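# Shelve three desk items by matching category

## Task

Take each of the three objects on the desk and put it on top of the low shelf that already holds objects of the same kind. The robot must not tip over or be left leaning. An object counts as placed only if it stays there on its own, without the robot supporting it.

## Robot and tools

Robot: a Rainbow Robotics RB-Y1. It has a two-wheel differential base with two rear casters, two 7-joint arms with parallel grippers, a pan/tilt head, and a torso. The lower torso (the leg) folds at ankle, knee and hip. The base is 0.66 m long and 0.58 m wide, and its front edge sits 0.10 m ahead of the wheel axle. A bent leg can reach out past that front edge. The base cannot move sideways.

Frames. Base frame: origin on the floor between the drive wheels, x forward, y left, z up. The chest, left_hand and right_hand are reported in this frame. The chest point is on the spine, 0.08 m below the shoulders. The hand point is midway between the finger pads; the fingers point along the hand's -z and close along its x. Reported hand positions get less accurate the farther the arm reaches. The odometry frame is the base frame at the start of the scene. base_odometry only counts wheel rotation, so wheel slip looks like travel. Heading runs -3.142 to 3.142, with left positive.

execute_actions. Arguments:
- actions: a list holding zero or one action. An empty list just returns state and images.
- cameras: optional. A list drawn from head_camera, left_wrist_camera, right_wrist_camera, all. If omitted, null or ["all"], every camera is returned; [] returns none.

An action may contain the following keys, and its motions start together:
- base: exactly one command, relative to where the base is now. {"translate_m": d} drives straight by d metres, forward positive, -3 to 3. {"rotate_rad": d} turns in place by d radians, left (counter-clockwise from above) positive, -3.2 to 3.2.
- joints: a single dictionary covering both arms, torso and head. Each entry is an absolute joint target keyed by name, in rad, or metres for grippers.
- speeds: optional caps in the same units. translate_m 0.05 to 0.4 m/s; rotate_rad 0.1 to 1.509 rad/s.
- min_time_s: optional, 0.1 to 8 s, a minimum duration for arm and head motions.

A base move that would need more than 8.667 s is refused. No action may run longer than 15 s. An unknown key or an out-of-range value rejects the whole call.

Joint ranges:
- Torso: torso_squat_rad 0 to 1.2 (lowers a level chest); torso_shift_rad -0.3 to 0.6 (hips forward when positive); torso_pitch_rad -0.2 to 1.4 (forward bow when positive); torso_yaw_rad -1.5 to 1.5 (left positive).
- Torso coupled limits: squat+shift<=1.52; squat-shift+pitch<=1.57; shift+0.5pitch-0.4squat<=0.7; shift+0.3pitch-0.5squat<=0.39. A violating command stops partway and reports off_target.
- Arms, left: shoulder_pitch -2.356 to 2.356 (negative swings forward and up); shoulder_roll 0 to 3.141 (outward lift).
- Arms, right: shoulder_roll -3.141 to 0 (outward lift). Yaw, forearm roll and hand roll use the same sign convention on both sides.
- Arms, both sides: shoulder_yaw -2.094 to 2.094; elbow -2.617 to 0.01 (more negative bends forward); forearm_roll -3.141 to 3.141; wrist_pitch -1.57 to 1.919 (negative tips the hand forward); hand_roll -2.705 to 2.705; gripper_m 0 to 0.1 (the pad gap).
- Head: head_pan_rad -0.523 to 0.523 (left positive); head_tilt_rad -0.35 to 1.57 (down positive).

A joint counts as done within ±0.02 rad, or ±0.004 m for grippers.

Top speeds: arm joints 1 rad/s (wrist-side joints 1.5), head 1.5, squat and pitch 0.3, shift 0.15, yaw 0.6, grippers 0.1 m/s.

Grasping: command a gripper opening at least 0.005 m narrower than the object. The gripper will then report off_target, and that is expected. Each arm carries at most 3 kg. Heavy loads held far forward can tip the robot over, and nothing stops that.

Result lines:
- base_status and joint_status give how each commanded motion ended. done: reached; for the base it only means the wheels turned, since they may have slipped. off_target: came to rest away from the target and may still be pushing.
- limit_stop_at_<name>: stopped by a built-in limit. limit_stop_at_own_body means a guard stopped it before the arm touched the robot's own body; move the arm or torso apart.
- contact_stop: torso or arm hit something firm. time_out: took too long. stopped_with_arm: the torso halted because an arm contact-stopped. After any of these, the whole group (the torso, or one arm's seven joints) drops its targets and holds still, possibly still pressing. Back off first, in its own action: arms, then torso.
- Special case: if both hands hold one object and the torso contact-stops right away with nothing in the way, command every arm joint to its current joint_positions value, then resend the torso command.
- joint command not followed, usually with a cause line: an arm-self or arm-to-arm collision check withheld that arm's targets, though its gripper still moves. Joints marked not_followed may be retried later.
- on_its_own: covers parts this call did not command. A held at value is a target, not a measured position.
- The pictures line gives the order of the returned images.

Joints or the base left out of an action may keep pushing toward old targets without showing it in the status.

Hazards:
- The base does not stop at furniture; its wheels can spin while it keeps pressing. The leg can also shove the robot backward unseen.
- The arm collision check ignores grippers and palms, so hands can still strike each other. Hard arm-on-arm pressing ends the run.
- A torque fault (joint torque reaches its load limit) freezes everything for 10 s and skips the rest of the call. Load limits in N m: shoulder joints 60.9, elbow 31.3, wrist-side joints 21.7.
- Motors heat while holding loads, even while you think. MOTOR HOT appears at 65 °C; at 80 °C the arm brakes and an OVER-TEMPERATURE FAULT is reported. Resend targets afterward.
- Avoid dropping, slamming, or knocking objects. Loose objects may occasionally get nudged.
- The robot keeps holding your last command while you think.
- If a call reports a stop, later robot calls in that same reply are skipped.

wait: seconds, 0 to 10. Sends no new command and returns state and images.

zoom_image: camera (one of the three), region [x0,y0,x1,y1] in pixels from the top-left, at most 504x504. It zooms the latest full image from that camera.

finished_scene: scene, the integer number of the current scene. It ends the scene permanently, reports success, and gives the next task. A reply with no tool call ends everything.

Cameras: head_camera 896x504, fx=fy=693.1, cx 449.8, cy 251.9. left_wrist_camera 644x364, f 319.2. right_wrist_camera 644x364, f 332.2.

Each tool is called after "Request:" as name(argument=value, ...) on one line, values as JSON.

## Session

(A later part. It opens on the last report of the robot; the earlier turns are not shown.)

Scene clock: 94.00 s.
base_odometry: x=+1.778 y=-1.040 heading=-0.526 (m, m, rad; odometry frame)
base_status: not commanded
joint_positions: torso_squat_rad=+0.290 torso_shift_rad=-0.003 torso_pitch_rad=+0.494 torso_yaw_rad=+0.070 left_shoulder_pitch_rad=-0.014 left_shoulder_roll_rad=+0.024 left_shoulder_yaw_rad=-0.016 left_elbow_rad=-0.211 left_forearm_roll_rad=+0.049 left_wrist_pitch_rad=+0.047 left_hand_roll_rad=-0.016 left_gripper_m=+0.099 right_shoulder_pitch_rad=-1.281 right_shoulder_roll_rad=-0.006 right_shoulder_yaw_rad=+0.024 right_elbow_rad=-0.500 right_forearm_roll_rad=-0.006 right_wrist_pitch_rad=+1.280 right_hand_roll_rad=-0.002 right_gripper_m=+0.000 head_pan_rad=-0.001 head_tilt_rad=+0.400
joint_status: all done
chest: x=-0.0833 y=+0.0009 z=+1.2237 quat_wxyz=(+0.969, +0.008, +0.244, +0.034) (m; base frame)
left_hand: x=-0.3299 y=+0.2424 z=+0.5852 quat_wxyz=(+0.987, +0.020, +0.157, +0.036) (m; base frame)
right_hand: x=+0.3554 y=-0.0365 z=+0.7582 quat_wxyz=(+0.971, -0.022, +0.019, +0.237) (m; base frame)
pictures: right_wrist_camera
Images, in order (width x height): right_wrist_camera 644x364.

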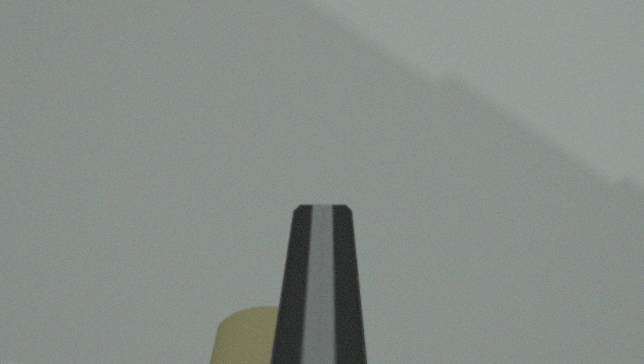

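Request:
execute_actions(actions=[{"joints":{"right_gripper_m":0.1}}], cameras=[])

Request:
execute_actions(actions=[{"joints":{"torso_yaw_rad":0.17}}], cameras=["right_wrist_camera"])

Scene clock: 98.20 s.
base_odometry: x=+1.778 y=-1.040 heading=-0.526 (m, m, rad; odometry frame)
base_status: not commanded
joint_positions: torso_squat_rad=+0.290 torso_shift_rad=-0.003 torso_pitch_rad=+0.494 torso_yaw_rad=+0.070 left_shoulder_pitch_rad=-0.014 left_shoulder_roll_rad=+0.024 left_shoulder_yaw_rad=-0.016 left_elbow_rad=-0.211 left_forearm_roll_rad=+0.049 left_wrist_pitch_rad=+0.047 left_hand_roll_rad=-0.016 left_gripper_m=+0.099 right_shoulder_pitch_rad=-1.281 right_shoulder_roll_rad=-0.006 right_shoulder_yaw_rad=+0.024 right_elbow_rad=-0.500 right_forearm_roll_rad=-0.006 right_wrist_pitch_rad=+1.280 right_hand_roll_rad=-0.002 right_gripper_m=+0.100 head_pan_rad=-0.001 head_tilt_rad=+0.400
joint_status: all done
chest: x=-0.0833 y=+0.0009 z=+1.2237 quat_wxyz=(+0.969, +0.008, +0.244, +0.034) (m; base frame)
left_hand: x=-0.3299 y=+0.2424 z=+0.5852 quat_wxyz=(+0.987, +0.020, +0.157, +0.036) (m; base frame)
right_hand: x=+0.3553 y=-0.0365 z=+0.7582 quat_wxyz=(+0.971, -0.022, +0.019, +0.237) (m; base frame)
pictures: none
No camera images: the call's "cameras" was empty. Leave "cameras" out to get every camera's image.

Scene clock: 99.07 s.
base_odometry: x=+1.778 y=-1.040 heading=-0.526 (m, m, rad; odometry frame)
base_status: not commanded
joint_positions: torso_squat_rad=+0.290 torso_shift_rad=-0.003 torso_pitch_rad=+0.494 torso_yaw_rad=+0.170 left_shoulder_pitch_rad=-0.014 left_shoulder_roll_rad=+0.024 left_shoulder_yaw_rad=-0.016 left_elbow_rad=-0.211 left_forearm_roll_rad=+0.049 left_wrist_pitch_rad=+0.047 left_hand_roll_rad=-0.016 left_gripper_m=+0.099 right_shoulder_pitch_rad=-1.281 right_shoulder_roll_rad=-0.006 right_shoulder_yaw_rad=+0.024 right_elbow_rad=-0.500 right_forearm_roll_rad=-0.006 right_wrist_pitch_rad=+1.280 right_hand_roll_rad=-0.002 right_gripper_m=+0.100 head_pan_rad=-0.001 head_tilt_rad=+0.400
joint_status: all done
chest: x=-0.0833 y=+0.0009 z=+1.2237 quat_wxyz=(+0.966, +0.020, +0.244, +0.082) (m; base frame)
left_hand: x=-0.3517 y=+0.2498 z=+0.5969 quat_wxyz=(+0.983, +0.037, +0.157, +0.083) (m; base frame)
right_hand: x=+0.3557 y=+0.0245 z=+0.7577 quat_wxyz=(+0.960, +0.000, +0.013, +0.281) (m; base frame)
pictures: right_wrist_camera
Images, in order (width x height): right_wrist_camera 644x364.

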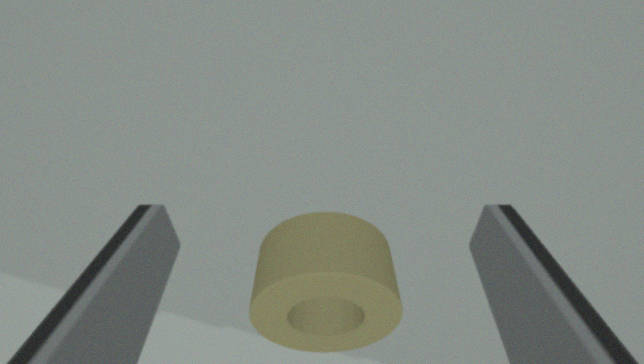

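Request:
execute_actions(actions=[{"joints":{"right_gripper_m":0.0}}], cameras=["right_wrist_camera"])

Scene clock: 101.80 s.
base_odometry: x=+1.778 y=-1.040 heading=-0.526 (m, m, rad; odometry frame)
base_status: not commanded
joint_positions: torso_squat_rad=+0.290 torso_shift_rad=-0.003 torso_pitch_rad=+0.494 torso_yaw_rad=+0.170 left_shoulder_pitch_rad=-0.014 left_shoulder_roll_rad=+0.024 left_shoulder_yaw_rad=-0.016 left_elbow_rad=-0.211 left_forearm_roll_rad=+0.049 left_wrist_pitch_rad=+0.047 left_hand_roll_rad=-0.016 left_gripper_m=+0.099 right_shoulder_pitch_rad=-1.281 right_shoulder_roll_rad=-0.006 right_shoulder_yaw_rad=+0.024 right_elbow_rad=-0.500 right_forearm_roll_rad=-0.006 right_wrist_pitch_rad=+1.280 right_hand_roll_rad=-0.002 right_gripper_m=+0.000 head_pan_rad=-0.001 head_tilt_rad=+0.400
joint_status: all done
chest: x=-0.0833 y=+0.0009 z=+1.2237 quat_wxyz=(+0.966, +0.020, +0.244, +0.082) (m; base frame)
left_hand: x=-0.3517 y=+0.2498 z=+0.5969 quat_wxyz=(+0.983, +0.037, +0.157, +0.083) (m; base frame)
right_hand: x=+0.3557 y=+0.0245 z=+0.7577 quat_wxyz=(+0.960, +0.000, +0.013, +0.281) (m; base frame)
pictures: right_wrist_camera
Images, in order (width x height): right_wrist_camera 644x364.

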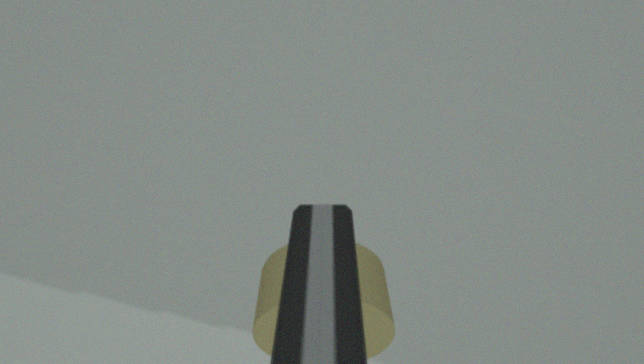

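Request:
execute_actions(actions=[{"joints":{"right_gripper_m":0.1}}], cameras=[])

Request:
execute_actions(actions=[{"joints":{"torso_yaw_rad":0.24}}], cameras=["right_wrist_camera","head_camera"])

Scene clock: 107.23 s.
base_odometry: x=+1.778 y=-1.040 heading=-0.526 (m, m, rad; odometry frame)
base_status: not commanded
joint_positions: torso_squat_rad=+0.290 torso_shift_rad=-0.003 torso_pitch_rad=+0.494 torso_yaw_rad=+0.170 left_shoulder_pitch_rad=-0.014 left_shoulder_roll_rad=+0.024 left_shoulder_yaw_rad=-0.016 left_elbow_rad=-0.211 left_forearm_roll_rad=+0.049 left_wrist_pitch_rad=+0.047 left_hand_roll_rad=-0.016 left_gripper_m=+0.099 right_shoulder_pitch_rad=-1.281 right_shoulder_roll_rad=-0.006 right_shoulder_yaw_rad=+0.024 right_elbow_rad=-0.500 right_forearm_roll_rad=-0.006 right_wrist_pitch_rad=+1.280 right_hand_roll_rad=-0.002 right_gripper_m=+0.100 head_pan_rad=-0.001 head_tilt_rad=+0.400
joint_status: all done
chest: x=-0.0833 y=+0.0009 z=+1.2237 quat_wxyz=(+0.966, +0.020, +0.244, +0.082) (m; base frame)
left_hand: x=-0.3517 y=+0.2498 z=+0.5969 quat_wxyz=(+0.983, +0.037, +0.157, +0.083) (m; base frame)
right_hand: x=+0.3557 y=+0.0245 z=+0.7577 quat_wxyz=(+0.960, +0.000, +0.013, +0.281) (m; base frame)
pictures: none
No camera images: the call's "cameras" was empty. Leave "cameras" out to get every camera's image.

Scene clock: 108.00 s.
base_odometry: x=+1.778 y=-1.040 heading=-0.526 (m, m, rad; odometry frame)
base_status: not commanded
joint_positions: torso_squat_rad=+0.290 torso_shift_rad=-0.003 torso_pitch_rad=+0.494 torso_yaw_rad=+0.240 left_shoulder_pitch_rad=-0.014 left_shoulder_roll_rad=+0.024 left_shoulder_yaw_rad=-0.016 left_elbow_rad=-0.211 left_forearm_roll_rad=+0.049 left_wrist_pitch_rad=+0.047 left_hand_roll_rad=-0.016 left_gripper_m=+0.099 right_shoulder_pitch_rad=-1.280 right_shoulder_roll_rad=-0.006 right_shoulder_yaw_rad=+0.024 right_elbow_rad=-0.500 right_forearm_roll_rad=-0.006 right_wrist_pitch_rad=+1.280 right_hand_roll_rad=-0.002 right_gripper_m=+0.100 head_pan_rad=-0.001 head_tilt_rad=+0.400
joint_status: all done
chest: x=-0.0833 y=+0.0009 z=+1.2237 quat_wxyz=(+0.963, +0.028, +0.243, +0.116) (m; base frame)
left_hand: x=-0.3672 y=+0.2534 z=+0.6052 quat_wxyz=(+0.980, +0.048, +0.157, +0.116) (m; base frame)
right_hand: x=+0.3529 y=+0.0670 z=+0.7591 quat_wxyz=(+0.951, +0.016, +0.008, +0.310) (m; base frame)
pictures: head_camera, right_wrist_camera
Images, in order (width x height): head_camera 896x504, right_wrist_camera 644x364.

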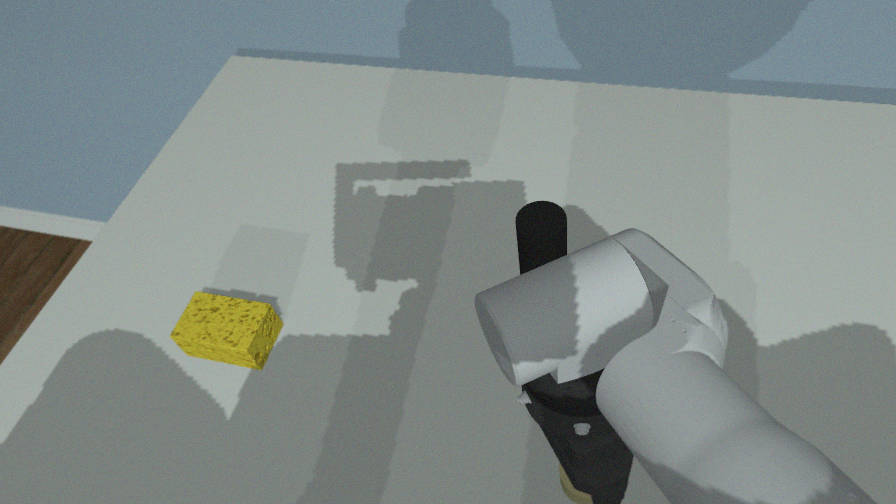

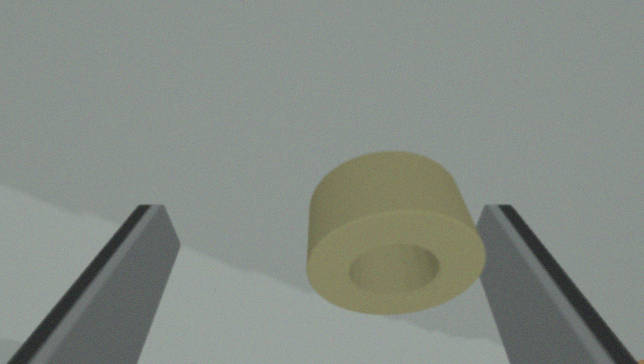

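Looks like the fingers are above it still; lower a touch and close.

Request:
execute_actions(actions=[{"joints":{"torso_squat_rad":0.33}}], cameras=[])

Request:
execute_actions(actions=[{"joints":{"right_gripper_m":0.0}}], cameras=["right_wrist_camera"])

Scene clock: 110.93 s.
base_odometry: x=+1.778 y=-1.040 heading=-0.526 (m, m, rad; odometry frame)
base_status: not commanded
joint_positions: torso_squat_rad=+0.330 torso_shift_rad=-0.003 torso_pitch_rad=+0.493 torso_yaw_rad=+0.240 left_shoulder_pitch_rad=-0.014 left_shoulder_roll_rad=+0.024 left_shoulder_yaw_rad=-0.016 left_elbow_rad=-0.211 left_forearm_roll_rad=+0.049 left_wrist_pitch_rad=+0.047 left_hand_roll_rad=-0.016 left_gripper_m=+0.099 right_shoulder_pitch_rad=-1.282 right_shoulder_roll_rad=-0.006 right_shoulder_yaw_rad=+0.024 right_elbow_rad=-0.501 right_forearm_roll_rad=-0.006 right_wrist_pitch_rad=+1.280 right_hand_roll_rad=-0.002 right_gripper_m=+0.100 head_pan_rad=-0.001 head_tilt_rad=+0.400
joint_status: all done
chest: x=-0.0838 y=+0.0009 z=+1.2153 quat_wxyz=(+0.963, +0.028, +0.242, +0.116) (m; base frame)
left_hand: x=-0.3671 y=+0.2534 z=+0.5966 quat_wxyz=(+0.980, +0.048, +0.157, +0.116) (m; base frame)
right_hand: x=+0.3536 y=+0.0674 z=+0.7519 quat_wxyz=(+0.950, +0.016, +0.007, +0.310) (m; base frame)
pictures: none
No camera images: the call's "cameras" was empty. Leave "cameras" out to get every camera's image.

Scene clock: 112.40 s.
base_odometry: x=+1.778 y=-1.040 heading=-0.526 (m, m, rad; odometry frame)
base_status: not commanded
joint_positions: torso_squat_rad=+0.330 torso_shift_rad=-0.003 torso_pitch_rad=+0.493 torso_yaw_rad=+0.240 left_shoulder_pitch_rad=-0.014 left_shoulder_roll_rad=+0.024 left_shoulder_yaw_rad=-0.016 left_elbow_rad=-0.211 left_forearm_roll_rad=+0.049 left_wrist_pitch_rad=+0.047 left_hand_roll_rad=-0.016 left_gripper_m=+0.099 right_shoulder_pitch_rad=-1.282 right_shoulder_roll_rad=-0.006 right_shoulder_yaw_rad=+0.024 right_elbow_rad=-0.501 right_forearm_roll_rad=-0.006 right_wrist_pitch_rad=+1.280 right_hand_roll_rad=-0.002 right_gripper_m=+0.049 head_pan_rad=-0.001 head_tilt_rad=+0.400
joint_status: right_gripper_m off_target (ended at +0.049, target +0.000)
chest: x=-0.0837 y=+0.0009 z=+1.2153 quat_wxyz=(+0.963, +0.028, +0.242, +0.116) (m; base frame)
left_hand: x=-0.3671 y=+0.2534 z=+0.5966 quat_wxyz=(+0.980, +0.048, +0.157, +0.116) (m; base frame)
right_hand: x=+0.3539 y=+0.0676 z=+0.7519 quat_wxyz=(+0.950, +0.016, +0.007, +0.310) (m; base frame)
pictures: right_wrist_camera
Images, in order (width x height): right_wrist_camera 644x364.

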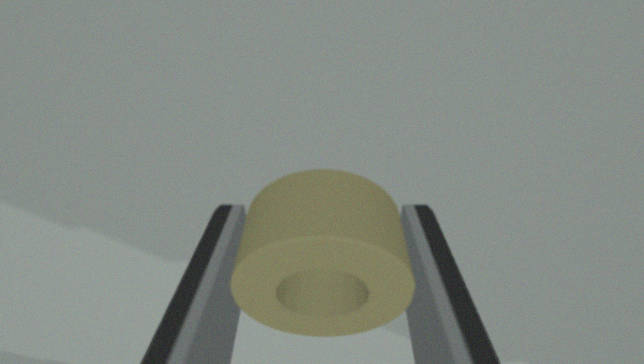

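Request:
execute_actions(actions=[{"joints":{"torso_squat_rad":0.0,"right_shoulder_pitch_rad":-1.6,"right_wrist_pitch_rad":1.6,"torso_yaw_rad":0}}], cameras=[])

Request:
execute_actions(actions=[{"base":{"translate_m":-0.35}}], cameras=[])

Request:
execute_actions(actions=[{"joints":{"left_shoulder_pitch_rad":-1.6,"left_shoulder_roll_rad":0.5,"left_elbow_rad":-0.5,"left_wrist_pitch_rad":1.6}}], cameras=["head_camera"])

Scene clock: 117.93 s.
base_odometry: x=+1.778 y=-1.040 heading=-0.526 (m, m, rad; odometry frame)
base_status: not commanded
joint_positions: torso_squat_rad=+0.000 torso_shift_rad=-0.003 torso_pitch_rad=+0.494 torso_yaw_rad=+0.000 left_shoulder_pitch_rad=-0.014 left_shoulder_roll_rad=+0.024 left_shoulder_yaw_rad=-0.016 left_elbow_rad=-0.211 left_forearm_roll_rad=+0.049 left_wrist_pitch_rad=+0.047 left_hand_roll_rad=-0.016 left_gripper_m=+0.099 right_shoulder_pitch_rad=-1.600 right_shoulder_roll_rad=-0.006 right_shoulder_yaw_rad=+0.024 right_elbow_rad=-0.500 right_forearm_roll_rad=-0.006 right_wrist_pitch_rad=+1.600 right_hand_roll_rad=-0.002 right_gripper_m=+0.049 head_pan_rad=-0.001 head_tilt_rad=+0.400
joint_status: all done
chest: x=-0.0834 y=+0.0010 z=+1.2530 quat_wxyz=(+0.970, -0.001, +0.244, +0.000) (m; base frame)
left_hand: x=-0.3153 y=+0.2359 z=+0.6065 quat_wxyz=(+0.987, +0.009, +0.157, +0.003) (m; base frame)
right_hand: x=+0.4097 y=-0.0448 z=+0.9321 quat_wxyz=(+0.968, -0.083, +0.025, +0.237) (m; base frame)
pictures: none
No camera images: the call's "cameras" was empty. Leave "cameras" out to get every camera's image.

Scene clock: 120.23 s.
base_odometry: x=+1.475 y=-0.865 heading=-0.525 (m, m, rad; odometry frame)
base_status: done
joint_positions: torso_squat_rad=+0.000 torso_shift_rad=-0.003 torso_pitch_rad=+0.494 torso_yaw_rad=+0.000 left_shoulder_pitch_rad=-0.014 left_shoulder_roll_rad=+0.024 left_shoulder_yaw_rad=-0.016 left_elbow_rad=-0.211 left_forearm_roll_rad=+0.049 left_wrist_pitch_rad=+0.047 left_hand_roll_rad=-0.016 left_gripper_m=+0.099 right_shoulder_pitch_rad=-1.600 right_shoulder_roll_rad=-0.006 right_shoulder_yaw_rad=+0.024 right_elbow_rad=-0.500 right_forearm_roll_rad=-0.006 right_wrist_pitch_rad=+1.600 right_hand_roll_rad=-0.002 right_gripper_m=+0.049 head_pan_rad=-0.001 head_tilt_rad=+0.400
joint_status: not commanded
chest: x=-0.0835 y=+0.0010 z=+1.2530 quat_wxyz=(+0.970, -0.001, +0.244, +0.000) (m; base frame)
left_hand: x=-0.3153 y=+0.2359 z=+0.6065 quat_wxyz=(+0.988, +0.009, +0.157, +0.003) (m; base frame)
right_hand: x=+0.4096 y=-0.0448 z=+0.9322 quat_wxyz=(+0.968, -0.083, +0.025, +0.236) (m; base frame)
pictures: none
No camera images: the call's "cameras" was empty. Leave "cameras" out to get every camera's image.

Scene clock: 122.50 s.
base_odometry: x=+1.475 y=-0.865 heading=-0.525 (m, m, rad; odometry frame)
base_status: not commanded
joint_positions: torso_squat_rad=+0.000 torso_shift_rad=-0.003 torso_pitch_rad=+0.494 torso_yaw_rad=+0.000 left_shoulder_pitch_rad=-1.600 left_shoulder_roll_rad=+0.500 left_shoulder_yaw_rad=-0.016 left_elbow_rad=-0.500 left_forearm_roll_rad=+0.049 left_wrist_pitch_rad=+1.600 left_hand_roll_rad=-0.016 left_gripper_m=+0.099 right_shoulder_pitch_rad=-1.600 right_shoulder_roll_rad=-0.006 right_shoulder_yaw_rad=+0.024 right_elbow_rad=-0.500 right_forearm_roll_rad=-0.006 right_wrist_pitch_rad=+1.600 right_hand_roll_rad=-0.002 right_gripper_m=+0.049 head_pan_rad=-0.001 head_tilt_rad=+0.400
joint_status: all done
chest: x=-0.0834 y=+0.0009 z=+1.2530 quat_wxyz=(+0.970, -0.001, +0.244, +0.000) (m; base frame)
left_hand: x=+0.4837 y=+0.3199 z=+1.0055 quat_wxyz=(+0.985, +0.168, -0.014, -0.028) (m; base frame)
right_hand: x=+0.4097 y=-0.0449 z=+0.9321 quat_wxyz=(+0.968, -0.083, +0.025, +0.236) (m; base frame)
pictures: head_camera
Images, in order (width x height): head_camera 896x504.

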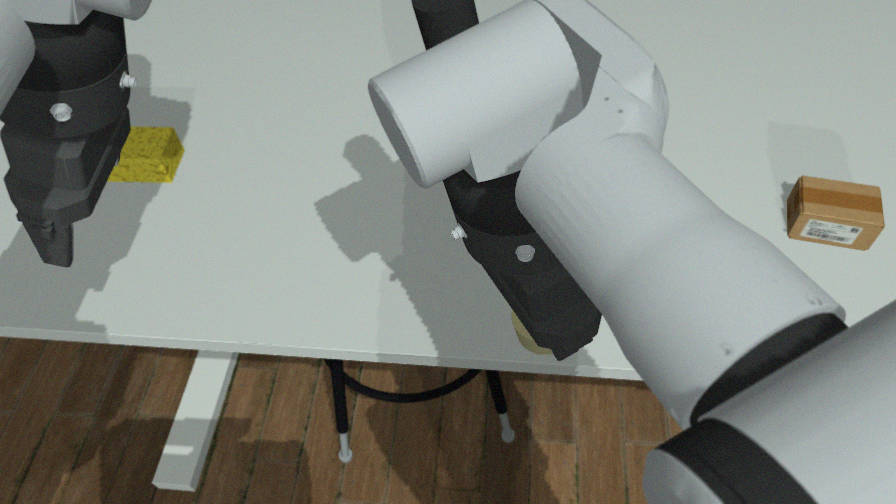

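Request:
execute_actions(actions=[{"base":{"translate_m":0.25}}], cameras=["left_wrist_camera"])

Scene clock: 126.23 s.
base_odometry: x=+1.692 y=-0.990 heading=-0.524 (m, m, rad; odometry frame)
base_status: done
joint_positions: torso_squat_rad=+0.000 torso_shift_rad=-0.003 torso_pitch_rad=+0.494 torso_yaw_rad=+0.000 left_shoulder_pitch_rad=-1.600 left_shoulder_roll_rad=+0.500 left_shoulder_yaw_rad=-0.016 left_elbow_rad=-0.500 left_forearm_roll_rad=+0.049 left_wrist_pitch_rad=+1.600 left_hand_roll_rad=-0.016 left_gripper_m=+0.099 right_shoulder_pitch_rad=-1.600 right_shoulder_roll_rad=-0.006 right_shoulder_yaw_rad=+0.024 right_elbow_rad=-0.500 right_forearm_roll_rad=-0.006 right_wrist_pitch_rad=+1.600 right_hand_roll_rad=-0.002 right_gripper_m=+0.049 head_pan_rad=-0.001 head_tilt_rad=+0.400
joint_status: not commanded
chest: x=-0.0833 y=+0.0009 z=+1.2530 quat_wxyz=(+0.970, -0.001, +0.244, +0.000) (m; base frame)
left_hand: x=+0.4837 y=+0.3199 z=+1.0054 quat_wxyz=(+0.985, +0.168, -0.014, -0.028) (m; base frame)
right_hand: x=+0.4097 y=-0.0449 z=+0.9320 quat_wxyz=(+0.968, -0.083, +0.025, +0.236) (m; base frame)
pictures: left_wrist_camera
Images, in order (width x height): left_wrist_camera 644x364.

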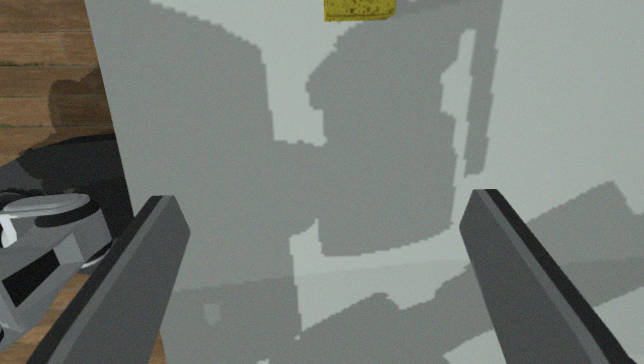

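Request:
execute_actions(actions=[{"joints":{"left_shoulder_roll_rad":0.8,"left_shoulder_pitch_rad":-1.4,"left_wrist_pitch_rad":1.4}}], cameras=["left_wrist_camera","head_camera"])

Scene clock: 129.83 s.
base_odometry: x=+1.692 y=-0.990 heading=-0.524 (m, m, rad; odometry frame)
base_status: not commanded
joint_positions: torso_squat_rad=+0.000 torso_shift_rad=-0.003 torso_pitch_rad=+0.494 torso_yaw_rad=+0.000 left_shoulder_pitch_rad=-1.400 left_shoulder_roll_rad=+0.800 left_shoulder_yaw_rad=-0.016 left_elbow_rad=-0.500 left_forearm_roll_rad=+0.049 left_wrist_pitch_rad=+1.400 left_hand_roll_rad=-0.016 left_gripper_m=+0.099 right_shoulder_pitch_rad=-1.600 right_shoulder_roll_rad=-0.006 right_shoulder_yaw_rad=+0.024 right_elbow_rad=-0.500 right_forearm_roll_rad=-0.006 right_wrist_pitch_rad=+1.600 right_hand_roll_rad=-0.002 right_gripper_m=+0.049 head_pan_rad=-0.001 head_tilt_rad=+0.400
joint_status: all done
chest: x=-0.0834 y=+0.0010 z=+1.2530 quat_wxyz=(+0.970, -0.001, +0.244, +0.000) (m; base frame)
left_hand: x=+0.4406 y=+0.5349 z=+1.0035 quat_wxyz=(+0.959, +0.267, -0.040, +0.084) (m; base frame)
right_hand: x=+0.4096 y=-0.0448 z=+0.9320 quat_wxyz=(+0.968, -0.083, +0.025, +0.236) (m; base frame)
pictures: head_camera, left_wrist_camera
Images, in order (width x height): head_camera 896x504, left_wrist_camera 644x364.

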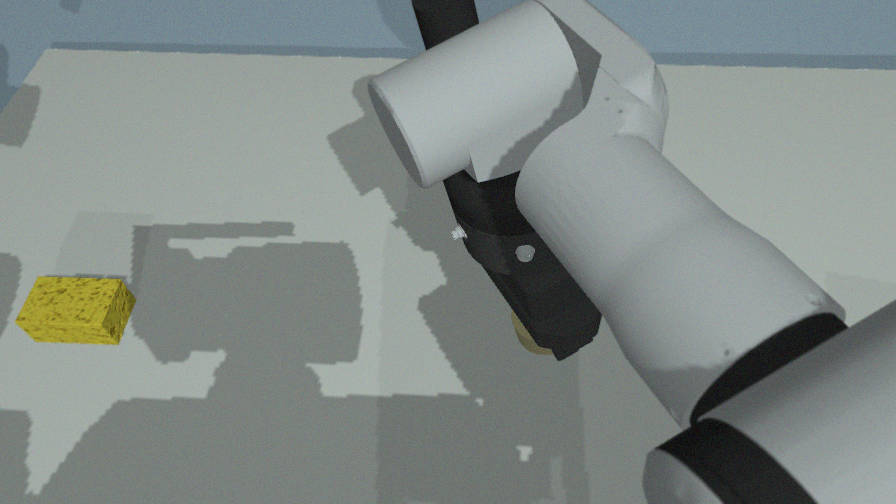

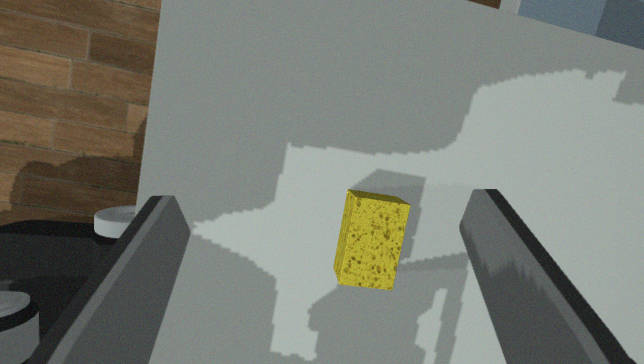

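Request:
execute_actions(actions=[{"joints":{"left_shoulder_roll_rad":0.75,"left_shoulder_pitch_rad":-1.15,"left_wrist_pitch_rad":1.15,"left_elbow_rad":-0.6}}], cameras=["left_wrist_camera"])

Scene clock: 133.30 s.
base_odometry: x=+1.692 y=-0.990 heading=-0.524 (m, m, rad; odometry frame)
base_status: not commanded
joint_positions: torso_squat_rad=+0.000 torso_shift_rad=-0.003 torso_pitch_rad=+0.494 torso_yaw_rad=+0.000 left_shoulder_pitch_rad=-1.150 left_shoulder_roll_rad=+0.750 left_shoulder_yaw_rad=-0.016 left_elbow_rad=-0.600 left_forearm_roll_rad=+0.049 left_wrist_pitch_rad=+1.150 left_hand_roll_rad=-0.016 left_gripper_m=+0.099 right_shoulder_pitch_rad=-1.600 right_shoulder_roll_rad=-0.006 right_shoulder_yaw_rad=+0.024 right_elbow_rad=-0.500 right_forearm_roll_rad=-0.006 right_wrist_pitch_rad=+1.600 right_hand_roll_rad=-0.002 right_gripper_m=+0.049 head_pan_rad=-0.001 head_tilt_rad=+0.400
joint_status: all done
chest: x=-0.0834 y=+0.0010 z=+1.2530 quat_wxyz=(+0.970, -0.001, +0.244, +0.000) (m; base frame)
left_hand: x=+0.4236 y=+0.5501 z=+0.9177 quat_wxyz=(+0.954, +0.289, -0.081, +0.017) (m; base frame)
right_hand: x=+0.4097 y=-0.0448 z=+0.9320 quat_wxyz=(+0.968, -0.083, +0.025, +0.236) (m; base frame)
pictures: left_wrist_camera
Images, in order (width x height): left_wrist_camera 644x364.

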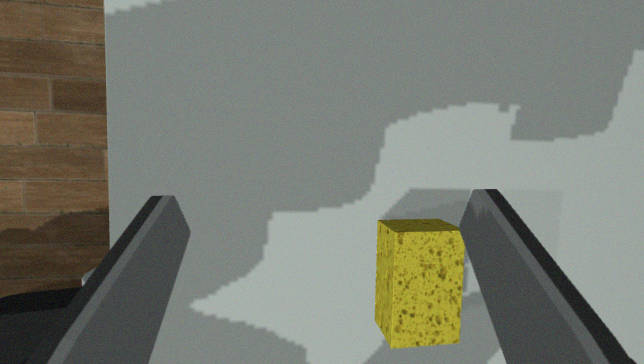

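Request:
execute_actions(actions=[{"base":{"translate_m":0.05},"joints":{"left_shoulder_roll_rad":0.65,"left_shoulder_pitch_rad":-0.95,"left_wrist_pitch_rad":0.95}}], cameras=["left_wrist_camera"])

Scene clock: 136.80 s.
base_odometry: x=+1.735 y=-1.015 heading=-0.523 (m, m, rad; odometry frame)
base_status: done
joint_positions: torso_squat_rad=+0.000 torso_shift_rad=-0.003 torso_pitch_rad=+0.494 torso_yaw_rad=+0.000 left_shoulder_pitch_rad=-0.950 left_shoulder_roll_rad=+0.650 left_shoulder_yaw_rad=-0.016 left_elbow_rad=-0.600 left_forearm_roll_rad=+0.049 left_wrist_pitch_rad=+0.950 left_hand_roll_rad=-0.016 left_gripper_m=+0.099 right_shoulder_pitch_rad=-1.600 right_shoulder_roll_rad=-0.006 right_shoulder_yaw_rad=+0.024 right_elbow_rad=-0.500 right_forearm_roll_rad=-0.006 right_wrist_pitch_rad=+1.600 right_hand_roll_rad=-0.002 right_gripper_m=+0.049 head_pan_rad=-0.001 head_tilt_rad=+0.400
joint_status: all done
chest: x=-0.0834 y=+0.0010 z=+1.2530 quat_wxyz=(+0.970, -0.001, +0.244, +0.000) (m; base frame)
left_hand: x=+0.3657 y=+0.5299 z=+0.8123 quat_wxyz=(+0.961, +0.265, -0.071, -0.033) (m; base frame)
right_hand: x=+0.4096 y=-0.0449 z=+0.9320 quat_wxyz=(+0.968, -0.083, +0.025, +0.236) (m; base frame)
pictures: left_wrist_camera
Images, in order (width x height): left_wrist_camera 644x364.

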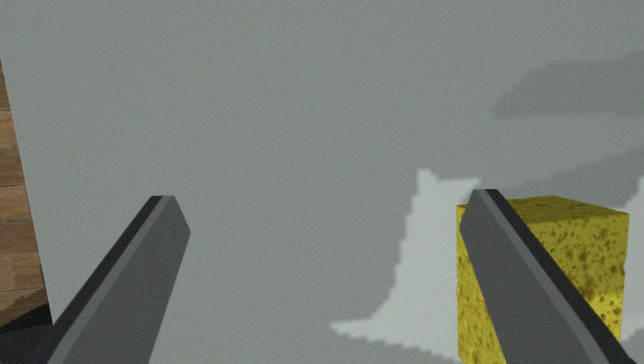

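Request:
execute_actions(actions=[{"base":{"translate_m":0.07}}], cameras=["left_wrist_camera"])

Scene clock: 140.97 s.
base_odometry: x=+1.796 y=-1.050 heading=-0.523 (m, m, rad; odometry frame)
base_status: done
joint_positions: torso_squat_rad=+0.000 torso_shift_rad=-0.003 torso_pitch_rad=+0.494 torso_yaw_rad=+0.000 left_shoulder_pitch_rad=-0.950 left_shoulder_roll_rad=+0.650 left_shoulder_yaw_rad=-0.016 left_elbow_rad=-0.600 left_forearm_roll_rad=+0.049 left_wrist_pitch_rad=+0.950 left_hand_roll_rad=-0.016 left_gripper_m=+0.099 right_shoulder_pitch_rad=-1.600 right_shoulder_roll_rad=-0.006 right_shoulder_yaw_rad=+0.024 right_elbow_rad=-0.500 right_forearm_roll_rad=-0.006 right_wrist_pitch_rad=+1.600 right_hand_roll_rad=-0.002 right_gripper_m=+0.049 head_pan_rad=-0.001 head_tilt_rad=+0.400
joint_status: not commanded
chest: x=-0.0833 y=+0.0010 z=+1.2530 quat_wxyz=(+0.970, -0.001, +0.244, +0.000) (m; base frame)
left_hand: x=+0.3657 y=+0.5299 z=+0.8123 quat_wxyz=(+0.961, +0.265, -0.071, -0.033) (m; base frame)
right_hand: x=+0.4096 y=-0.0449 z=+0.9320 quat_wxyz=(+0.968, -0.083, +0.025, +0.236) (m; base frame)
pictures: left_wrist_camera
Images, in order (width x height): left_wrist_camera 644x364.

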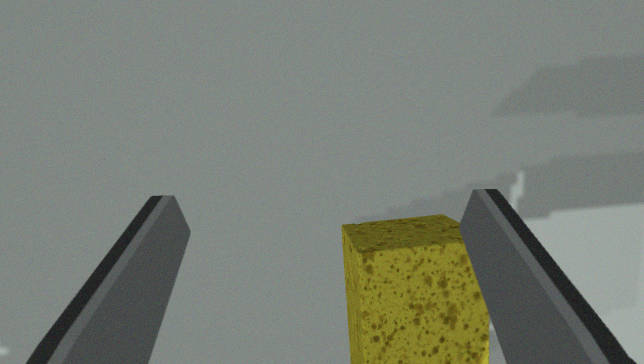

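Lower by squat and move hand slightly right via torso yaw.

Request:
execute_actions(actions=[{"joints":{"torso_squat_rad":0.3,"torso_yaw_rad":-0.06}}], cameras=["left_wrist_camera"])

Scene clock: 146.80 s.
base_odometry: x=+1.796 y=-1.050 heading=-0.522 (m, m, rad; odometry frame)
base_status: not commanded
joint_positions: torso_squat_rad=+0.273 torso_shift_rad=-0.004 torso_pitch_rad=+0.490 torso_yaw_rad=-0.052 left_shoulder_pitch_rad=-0.952 left_shoulder_roll_rad=+0.655 left_shoulder_yaw_rad=-0.015 left_elbow_rad=-0.602 left_forearm_roll_rad=+0.048 left_wrist_pitch_rad=+0.949 left_hand_roll_rad=-0.015 left_gripper_m=+0.099 right_shoulder_pitch_rad=-1.600 right_shoulder_roll_rad=-0.006 right_shoulder_yaw_rad=+0.024 right_elbow_rad=-0.500 right_forearm_roll_rad=-0.006 right_wrist_pitch_rad=+1.600 right_hand_roll_rad=-0.002 right_gripper_m=+0.049 head_pan_rad=-0.001 head_tilt_rad=+0.400
joint_status: torso_squat_rad contact_stop (moved +0.273 of +0.300); the others done
on_its_own: torso_squat_rad is held at +0.273, not at your +0.300, since a contact_stop
chest: x=-0.0853 y=+0.0007 z=+1.2276 quat_wxyz=(+0.970, -0.007, +0.242, -0.025) (m; base frame)
left_hand: x=+0.3917 y=+0.5002 z=+0.7799 quat_wxyz=(+0.962, +0.254, -0.082, -0.053) (m; base frame)
right_hand: x=+0.4062 y=-0.0756 z=+0.9102 quat_wxyz=(+0.972, -0.095, +0.028, +0.214) (m; base frame)
pictures: left_wrist_camera
Images, in order (width x height): left_wrist_camera 644x364.

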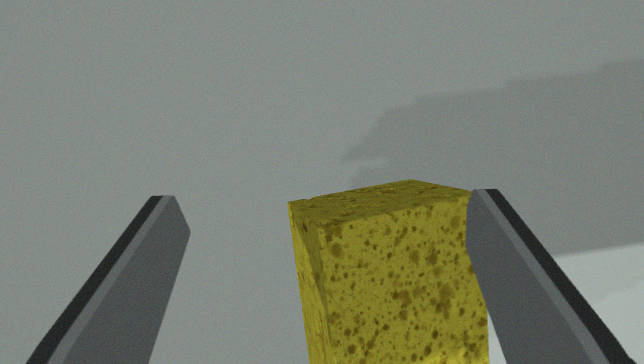

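Request:
execute_actions(actions=[{"joints":{"torso_squat_rad":0.25,"left_gripper_m":0.0}}], cameras=["left_wrist_camera"])

Scene clock: 149.43 s.
base_odometry: x=+1.796 y=-1.050 heading=-0.523 (m, m, rad; odometry frame)
base_status: not commanded
joint_positions: torso_squat_rad=+0.250 torso_shift_rad=-0.004 torso_pitch_rad=+0.489 torso_yaw_rad=-0.052 left_shoulder_pitch_rad=-0.953 left_shoulder_roll_rad=+0.654 left_shoulder_yaw_rad=-0.015 left_elbow_rad=-0.602 left_forearm_roll_rad=+0.048 left_wrist_pitch_rad=+0.950 left_hand_roll_rad=-0.015 left_gripper_m=+0.018 right_shoulder_pitch_rad=-1.600 right_shoulder_roll_rad=-0.006 right_shoulder_yaw_rad=+0.024 right_elbow_rad=-0.500 right_forearm_roll_rad=-0.006 right_wrist_pitch_rad=+1.600 right_hand_roll_rad=-0.002 right_gripper_m=+0.049 head_pan_rad=-0.001 head_tilt_rad=+0.400
joint_status: left_gripper_m off_target (ended at +0.018, target +0.000); the others done
chest: x=-0.0855 y=+0.0005 z=+1.2318 quat_wxyz=(+0.970, -0.007, +0.242, -0.025) (m; base frame)
left_hand: x=+0.3922 y=+0.4989 z=+0.7842 quat_wxyz=(+0.962, +0.254, -0.083, -0.054) (m; base frame)
right_hand: x=+0.4061 y=-0.0758 z=+0.9145 quat_wxyz=(+0.972, -0.094, +0.028, +0.213) (m; base frame)
pictures: left_wrist_camera
Images, in order (width x height): left_wrist_camera 644x364.

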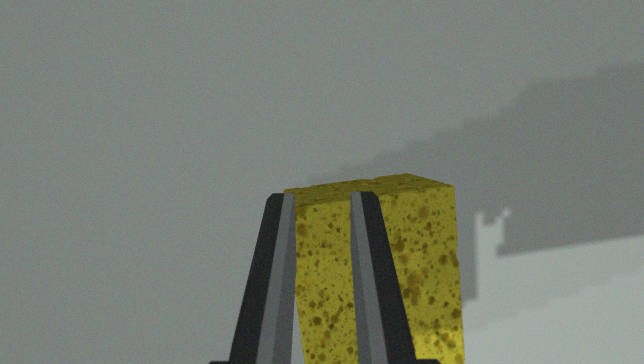

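Request:
execute_actions(actions=[{"joints":{"torso_squat_rad":0.1,"left_gripper_m":0.1}}], cameras=["left_wrist_camera"])

Scene clock: 152.73 s.
base_odometry: x=+1.796 y=-1.050 heading=-0.523 (m, m, rad; odometry frame)
base_status: not commanded
joint_positions: torso_squat_rad=+0.100 torso_shift_rad=-0.004 torso_pitch_rad=+0.491 torso_yaw_rad=-0.053 left_shoulder_pitch_rad=-0.950 left_shoulder_roll_rad=+0.650 left_shoulder_yaw_rad=-0.015 left_elbow_rad=-0.600 left_forearm_roll_rad=+0.049 left_wrist_pitch_rad=+0.950 left_hand_roll_rad=-0.016 left_gripper_m=+0.099 right_shoulder_pitch_rad=-1.600 right_shoulder_roll_rad=-0.006 right_shoulder_yaw_rad=+0.024 right_elbow_rad=-0.500 right_forearm_roll_rad=-0.006 right_wrist_pitch_rad=+1.600 right_hand_roll_rad=-0.002 right_gripper_m=+0.049 head_pan_rad=-0.001 head_tilt_rad=+0.400
joint_status: all done
chest: x=-0.0847 y=+0.0009 z=+1.2499 quat_wxyz=(+0.970, -0.007, +0.243, -0.025) (m; base frame)
left_hand: x=+0.3897 y=+0.4975 z=+0.7982 quat_wxyz=(+0.963, +0.252, -0.079, -0.054) (m; base frame)
right_hand: x=+0.4064 y=-0.0757 z=+0.9318 quat_wxyz=(+0.972, -0.095, +0.029, +0.213) (m; base frame)
pictures: left_wrist_camera
Images, in order (width x height): left_wrist_camera 644x364.

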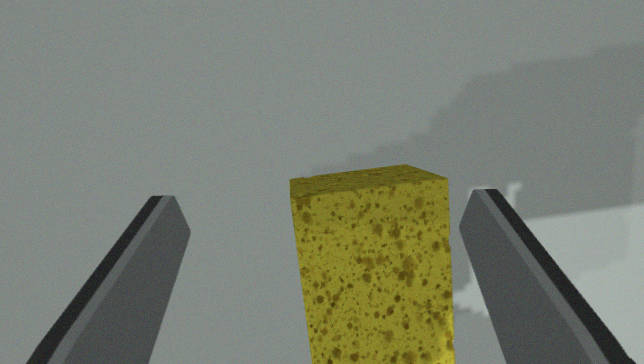

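Request:
execute_actions(actions=[{"joints":{"torso_yaw_rad":-0.11}}], cameras=[])

Request:
execute_actions(actions=[{"joints":{"torso_squat_rad":0.4}}], cameras=["left_wrist_camera"])

Scene clock: 155.93 s.
base_odometry: x=+1.796 y=-1.050 heading=-0.523 (m, m, rad; odometry frame)
base_status: not commanded
joint_positions: torso_squat_rad=+0.100 torso_shift_rad=-0.004 torso_pitch_rad=+0.491 torso_yaw_rad=-0.110 left_shoulder_pitch_rad=-0.950 left_shoulder_roll_rad=+0.650 left_shoulder_yaw_rad=-0.015 left_elbow_rad=-0.600 left_forearm_roll_rad=+0.049 left_wrist_pitch_rad=+0.950 left_hand_roll_rad=-0.016 left_gripper_m=+0.099 right_shoulder_pitch_rad=-1.600 right_shoulder_roll_rad=-0.006 right_shoulder_yaw_rad=+0.024 right_elbow_rad=-0.500 right_forearm_roll_rad=-0.006 right_wrist_pitch_rad=+1.600 right_hand_roll_rad=-0.002 right_gripper_m=+0.049 head_pan_rad=-0.001 head_tilt_rad=+0.400
joint_status: all done
chest: x=-0.0847 y=+0.0009 z=+1.2499 quat_wxyz=(+0.969, -0.014, +0.243, -0.053) (m; base frame)
left_hand: x=+0.4138 y=+0.4603 z=+0.7850 quat_wxyz=(+0.965, +0.236, -0.086, -0.077) (m; base frame)
right_hand: x=+0.4017 y=-0.1091 z=+0.9344 quat_wxyz=(+0.976, -0.107, +0.034, +0.188) (m; base frame)
pictures: none
No camera images: the call's "cameras" was empty. Leave "cameras" out to get every camera's image.

Scene clock: 157.70 s.
base_odometry: x=+1.796 y=-1.050 heading=-0.523 (m, m, rad; odometry frame)
base_status: not commanded
joint_positions: torso_squat_rad=+0.361 torso_shift_rad=-0.007 torso_pitch_rad=+0.481 torso_yaw_rad=-0.108 left_shoulder_pitch_rad=-0.955 left_shoulder_roll_rad=+0.655 left_shoulder_yaw_rad=-0.015 left_elbow_rad=-0.603 left_forearm_roll_rad=+0.048 left_wrist_pitch_rad=+0.950 left_hand_roll_rad=-0.016 left_gripper_m=+0.099 right_shoulder_pitch_rad=-1.600 right_shoulder_roll_rad=-0.006 right_shoulder_yaw_rad=+0.024 right_elbow_rad=-0.500 right_forearm_roll_rad=-0.006 right_wrist_pitch_rad=+1.600 right_hand_roll_rad=-0.002 right_gripper_m=+0.049 head_pan_rad=-0.001 head_tilt_rad=+0.400
joint_status: torso_squat_rad contact_stop (moved +0.261 of +0.300)
on_its_own: torso_squat_rad is held at +0.361, not at your +0.400, since a contact_stop
chest: x=-0.0896 y=+0.0001 z=+1.2096 quat_wxyz=(+0.970, -0.013, +0.238, -0.053) (m; base frame)
left_hand: x=+0.4167 y=+0.4628 z=+0.7548 quat_wxyz=(+0.963, +0.240, -0.094, -0.076) (m; base frame)
right_hand: x=+0.3999 y=-0.1087 z=+0.8986 quat_wxyz=(+0.976, -0.107, +0.029, +0.188) (m; base frame)
pictures: left_wrist_camera
Images, in order (width x height): left_wrist_camera 644x364.

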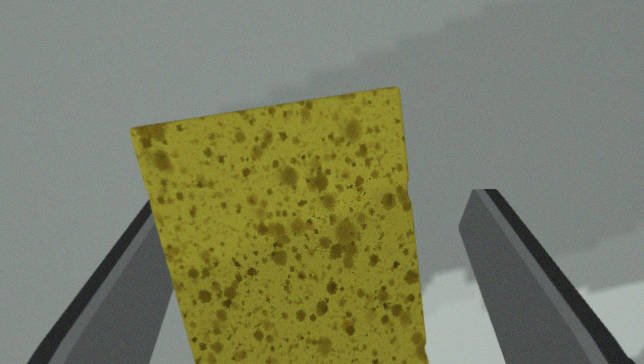

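Request:
execute_actions(actions=[{"joints":{"torso_squat_rad":0.33,"left_gripper_m":0.0}}], cameras=["left_wrist_camera"])

Scene clock: 160.30 s.
base_odometry: x=+1.796 y=-1.050 heading=-0.523 (m, m, rad; odometry frame)
base_status: not commanded
joint_positions: torso_squat_rad=+0.330 torso_shift_rad=-0.006 torso_pitch_rad=+0.484 torso_yaw_rad=-0.109 left_shoulder_pitch_rad=-0.951 left_shoulder_roll_rad=+0.650 left_shoulder_yaw_rad=-0.015 left_elbow_rad=-0.600 left_forearm_roll_rad=+0.049 left_wrist_pitch_rad=+0.950 left_hand_roll_rad=-0.016 left_gripper_m=+0.062 right_shoulder_pitch_rad=-1.600 right_shoulder_roll_rad=-0.006 right_shoulder_yaw_rad=+0.024 right_elbow_rad=-0.500 right_forearm_roll_rad=-0.006 right_wrist_pitch_rad=+1.600 right_hand_roll_rad=-0.002 right_gripper_m=+0.049 head_pan_rad=-0.001 head_tilt_rad=+0.400
joint_status: left_gripper_m off_target (ended at +0.062, target +0.000); the others done
chest: x=-0.0883 y=+0.0008 z=+1.2166 quat_wxyz=(+0.969, -0.014, +0.239, -0.053) (m; base frame)
left_hand: x=+0.4134 y=+0.4613 z=+0.7561 quat_wxyz=(+0.964, +0.237, -0.090, -0.076) (m; base frame)
right_hand: x=+0.4004 y=-0.1084 z=+0.9045 quat_wxyz=(+0.976, -0.108, +0.030, +0.189) (m; base frame)
pictures: left_wrist_camera
Images, in order (width x height): left_wrist_camera 644x364.

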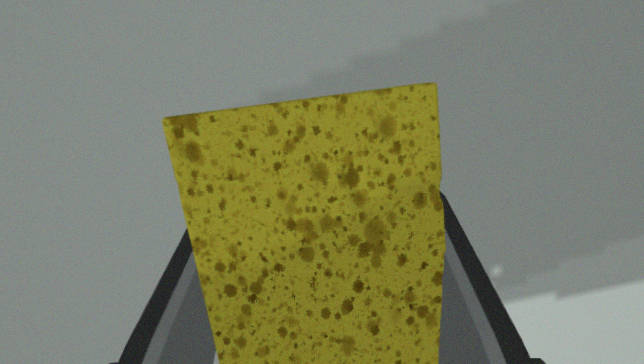

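Request:
execute_actions(actions=[{"joints":{"torso_squat_rad":0.0,"torso_yaw_rad":0,"left_shoulder_pitch_rad":-1.5,"left_shoulder_roll_rad":0.4,"left_wrist_pitch_rad":1.5}}], cameras=[])

Request:
execute_actions(actions=[{"base":{"translate_m":-2.4}}], cameras=[])

Request:
execute_actions(actions=[{"base":{"rotate_rad":1.57},"joints":{"head_tilt_rad":0.0}}], cameras=["head_camera"])

Scene clock: 165.40 s.
base_odometry: x=+1.796 y=-1.050 heading=-0.523 (m, m, rad; odometry frame)
base_status: not commanded
joint_positions: torso_squat_rad=+0.000 torso_shift_rad=-0.006 torso_pitch_rad=+0.484 torso_yaw_rad=+0.000 left_shoulder_pitch_rad=-1.500 left_shoulder_roll_rad=+0.400 left_shoulder_yaw_rad=-0.016 left_elbow_rad=-0.600 left_forearm_roll_rad=+0.049 left_wrist_pitch_rad=+1.500 left_hand_roll_rad=-0.016 left_gripper_m=+0.062 right_shoulder_pitch_rad=-1.600 right_shoulder_roll_rad=-0.006 right_shoulder_yaw_rad=+0.024 right_elbow_rad=-0.500 right_forearm_roll_rad=-0.006 right_wrist_pitch_rad=+1.600 right_hand_roll_rad=-0.002 right_gripper_m=+0.049 head_pan_rad=-0.001 head_tilt_rad=+0.400
joint_status: all done
chest: x=-0.0884 y=+0.0010 z=+1.2544 quat_wxyz=(+0.971, -0.001, +0.240, +0.000) (m; base frame)
left_hand: x=+0.4887 y=+0.2676 z=+0.9682 quat_wxyz=(+0.984, +0.145, -0.058, -0.081) (m; base frame)
right_hand: x=+0.4076 y=-0.0449 z=+0.9381 quat_wxyz=(+0.968, -0.084, +0.020, +0.236) (m; base frame)
pictures: none
No camera images: the call's "cameras" was empty. Leave "cameras" out to get every camera's image.

Scene clock: 173.00 s.
base_odometry: x=-0.285 y=+0.147 heading=-0.522 (m, m, rad; odometry frame)
base_status: done
joint_positions: torso_squat_rad=+0.000 torso_shift_rad=-0.006 torso_pitch_rad=+0.484 torso_yaw_rad=+0.000 left_shoulder_pitch_rad=-1.500 left_shoulder_roll_rad=+0.400 left_shoulder_yaw_rad=-0.016 left_elbow_rad=-0.600 left_forearm_roll_rad=+0.049 left_wrist_pitch_rad=+1.500 left_hand_roll_rad=-0.016 left_gripper_m=+0.062 right_shoulder_pitch_rad=-1.600 right_shoulder_roll_rad=-0.006 right_shoulder_yaw_rad=+0.024 right_elbow_rad=-0.500 right_forearm_roll_rad=-0.006 right_wrist_pitch_rad=+1.600 right_hand_roll_rad=-0.002 right_gripper_m=+0.049 head_pan_rad=-0.001 head_tilt_rad=+0.400
joint_status: not commanded
chest: x=-0.0885 y=+0.0010 z=+1.2544 quat_wxyz=(+0.971, -0.001, +0.240, +0.000) (m; base frame)
left_hand: x=+0.4886 y=+0.2676 z=+0.9683 quat_wxyz=(+0.984, +0.145, -0.058, -0.081) (m; base frame)
right_hand: x=+0.4076 y=-0.0449 z=+0.9382 quat_wxyz=(+0.968, -0.084, +0.020, +0.236) (m; base frame)
pictures: none
No camera images: the call's "cameras" was empty. Leave "cameras" out to get every camera's image.

Scene clock: 176.87 s.
base_odometry: x=-0.285 y=+0.147 heading=+1.048 (m, m, rad; odometry frame)
base_status: done
joint_positions: torso_squat_rad=+0.000 torso_shift_rad=-0.006 torso_pitch_rad=+0.484 torso_yaw_rad=+0.000 left_shoulder_pitch_rad=-1.500 left_shoulder_roll_rad=+0.400 left_shoulder_yaw_rad=-0.016 left_elbow_rad=-0.600 left_forearm_roll_rad=+0.049 left_wrist_pitch_rad=+1.500 left_hand_roll_rad=-0.016 left_gripper_m=+0.062 right_shoulder_pitch_rad=-1.600 right_shoulder_roll_rad=-0.006 right_shoulder_yaw_rad=+0.024 right_elbow_rad=-0.500 right_forearm_roll_rad=-0.006 right_wrist_pitch_rad=+1.600 right_hand_roll_rad=-0.002 right_gripper_m=+0.049 head_pan_rad=-0.001 head_tilt_rad=+0.000
joint_status: all done
chest: x=-0.0885 y=+0.0010 z=+1.2544 quat_wxyz=(+0.971, -0.001, +0.240, +0.000) (m; base frame)
left_hand: x=+0.4886 y=+0.2677 z=+0.9683 quat_wxyz=(+0.984, +0.145, -0.058, -0.081) (m; base frame)
right_hand: x=+0.4076 y=-0.0449 z=+0.9382 quat_wxyz=(+0.968, -0.084, +0.020, +0.236) (m; base frame)
pictures: head_camera
Images, in order (width x height): head_camera 896x504.

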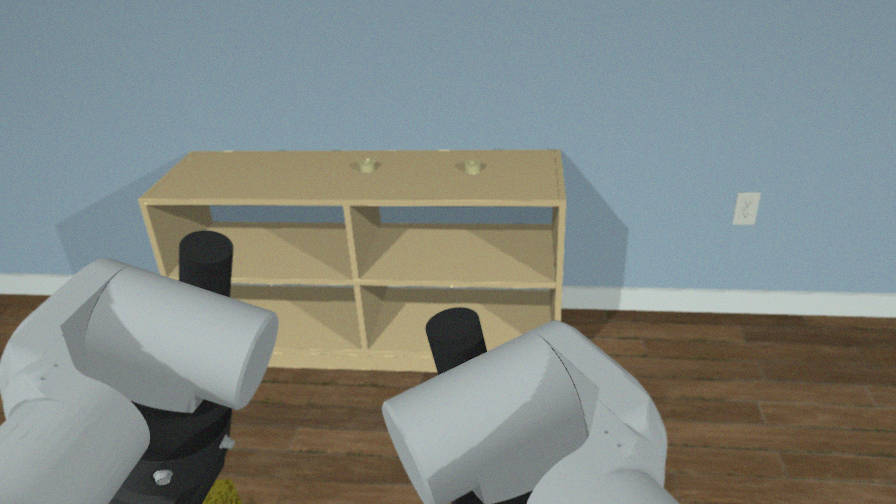

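Request:
execute_actions(actions=[{"base":{"translate_m":1.5},"joints":{"head_tilt_rad":0.4}}], cameras=["head_camera","right_wrist_camera"])

Scene clock: 183.73 s.
base_odometry: x=+0.464 y=+1.447 heading=+1.048 (m, m, rad; odometry frame)
base_status: done
joint_positions: torso_squat_rad=+0.000 torso_shift_rad=-0.006 torso_pitch_rad=+0.484 torso_yaw_rad=+0.000 left_shoulder_pitch_rad=-1.500 left_shoulder_roll_rad=+0.400 left_shoulder_yaw_rad=-0.016 left_elbow_rad=-0.600 left_forearm_roll_rad=+0.049 left_wrist_pitch_rad=+1.500 left_hand_roll_rad=-0.016 left_gripper_m=+0.062 right_shoulder_pitch_rad=-1.600 right_shoulder_roll_rad=-0.006 right_shoulder_yaw_rad=+0.024 right_elbow_rad=-0.500 right_forearm_roll_rad=-0.006 right_wrist_pitch_rad=+1.600 right_hand_roll_rad=-0.002 right_gripper_m=+0.049 head_pan_rad=-0.001 head_tilt_rad=+0.400
joint_status: all done
chest: x=-0.0885 y=+0.0010 z=+1.2544 quat_wxyz=(+0.971, -0.001, +0.240, +0.000) (m; base frame)
left_hand: x=+0.4886 y=+0.2677 z=+0.9682 quat_wxyz=(+0.984, +0.145, -0.058, -0.081) (m; base frame)
right_hand: x=+0.4076 y=-0.0449 z=+0.9381 quat_wxyz=(+0.968, -0.084, +0.020, +0.236) (m; base frame)
pictures: head_camera, right_wrist_camera
Images, in order (width x height): head_camera 896x504, right_wrist_camera 644x364.

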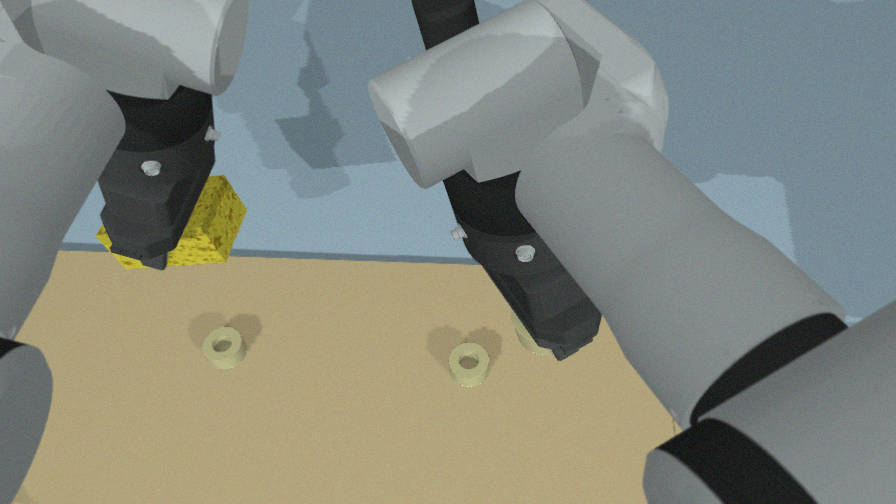

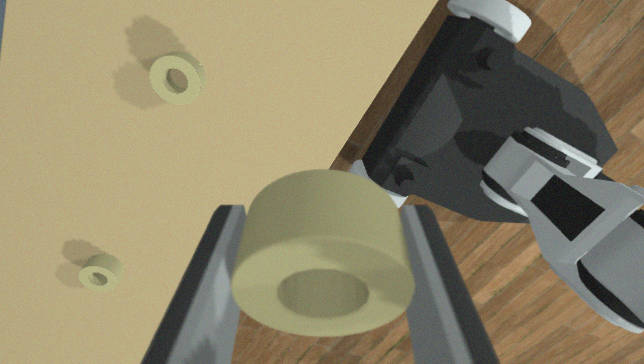

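Request:
execute_actions(actions=[{"joints":{"right_shoulder_pitch_rad":-1.3,"right_elbow_rad":-0.2,"right_wrist_pitch_rad":1.0}}], cameras=["right_wrist_camera"])

Scene clock: 187.47 s.
base_odometry: x=+0.464 y=+1.447 heading=+1.048 (m, m, rad; odometry frame)
base_status: not commanded
joint_positions: torso_squat_rad=+0.000 torso_shift_rad=-0.006 torso_pitch_rad=+0.484 torso_yaw_rad=+0.000 left_shoulder_pitch_rad=-1.500 left_shoulder_roll_rad=+0.400 left_shoulder_yaw_rad=-0.016 left_elbow_rad=-0.600 left_forearm_roll_rad=+0.049 left_wrist_pitch_rad=+1.500 left_hand_roll_rad=-0.016 left_gripper_m=+0.062 right_shoulder_pitch_rad=-1.300 right_shoulder_roll_rad=-0.006 right_shoulder_yaw_rad=+0.024 right_elbow_rad=-0.200 right_forearm_roll_rad=-0.006 right_wrist_pitch_rad=+1.000 right_hand_roll_rad=-0.002 right_gripper_m=+0.049 head_pan_rad=-0.001 head_tilt_rad=+0.400
joint_status: all done
chest: x=-0.0885 y=+0.0009 z=+1.2544 quat_wxyz=(+0.971, -0.001, +0.240, +0.000) (m; base frame)
left_hand: x=+0.4886 y=+0.2677 z=+0.9682 quat_wxyz=(+0.984, +0.145, -0.058, -0.081) (m; base frame)
right_hand: x=+0.3180 y=-0.0993 z=+0.7394 quat_wxyz=(+0.977, -0.042, +0.020, +0.208) (m; base frame)
pictures: right_wrist_camera
Images, in order (width x height): right_wrist_camera 644x364.

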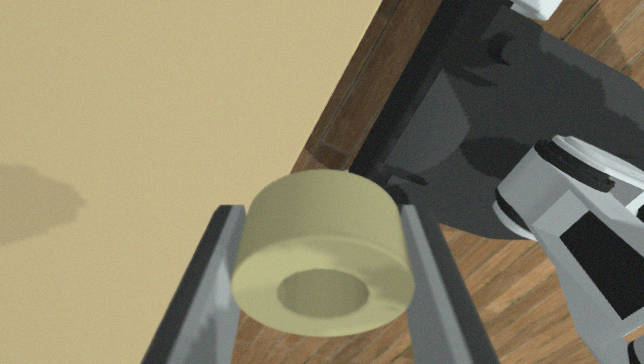

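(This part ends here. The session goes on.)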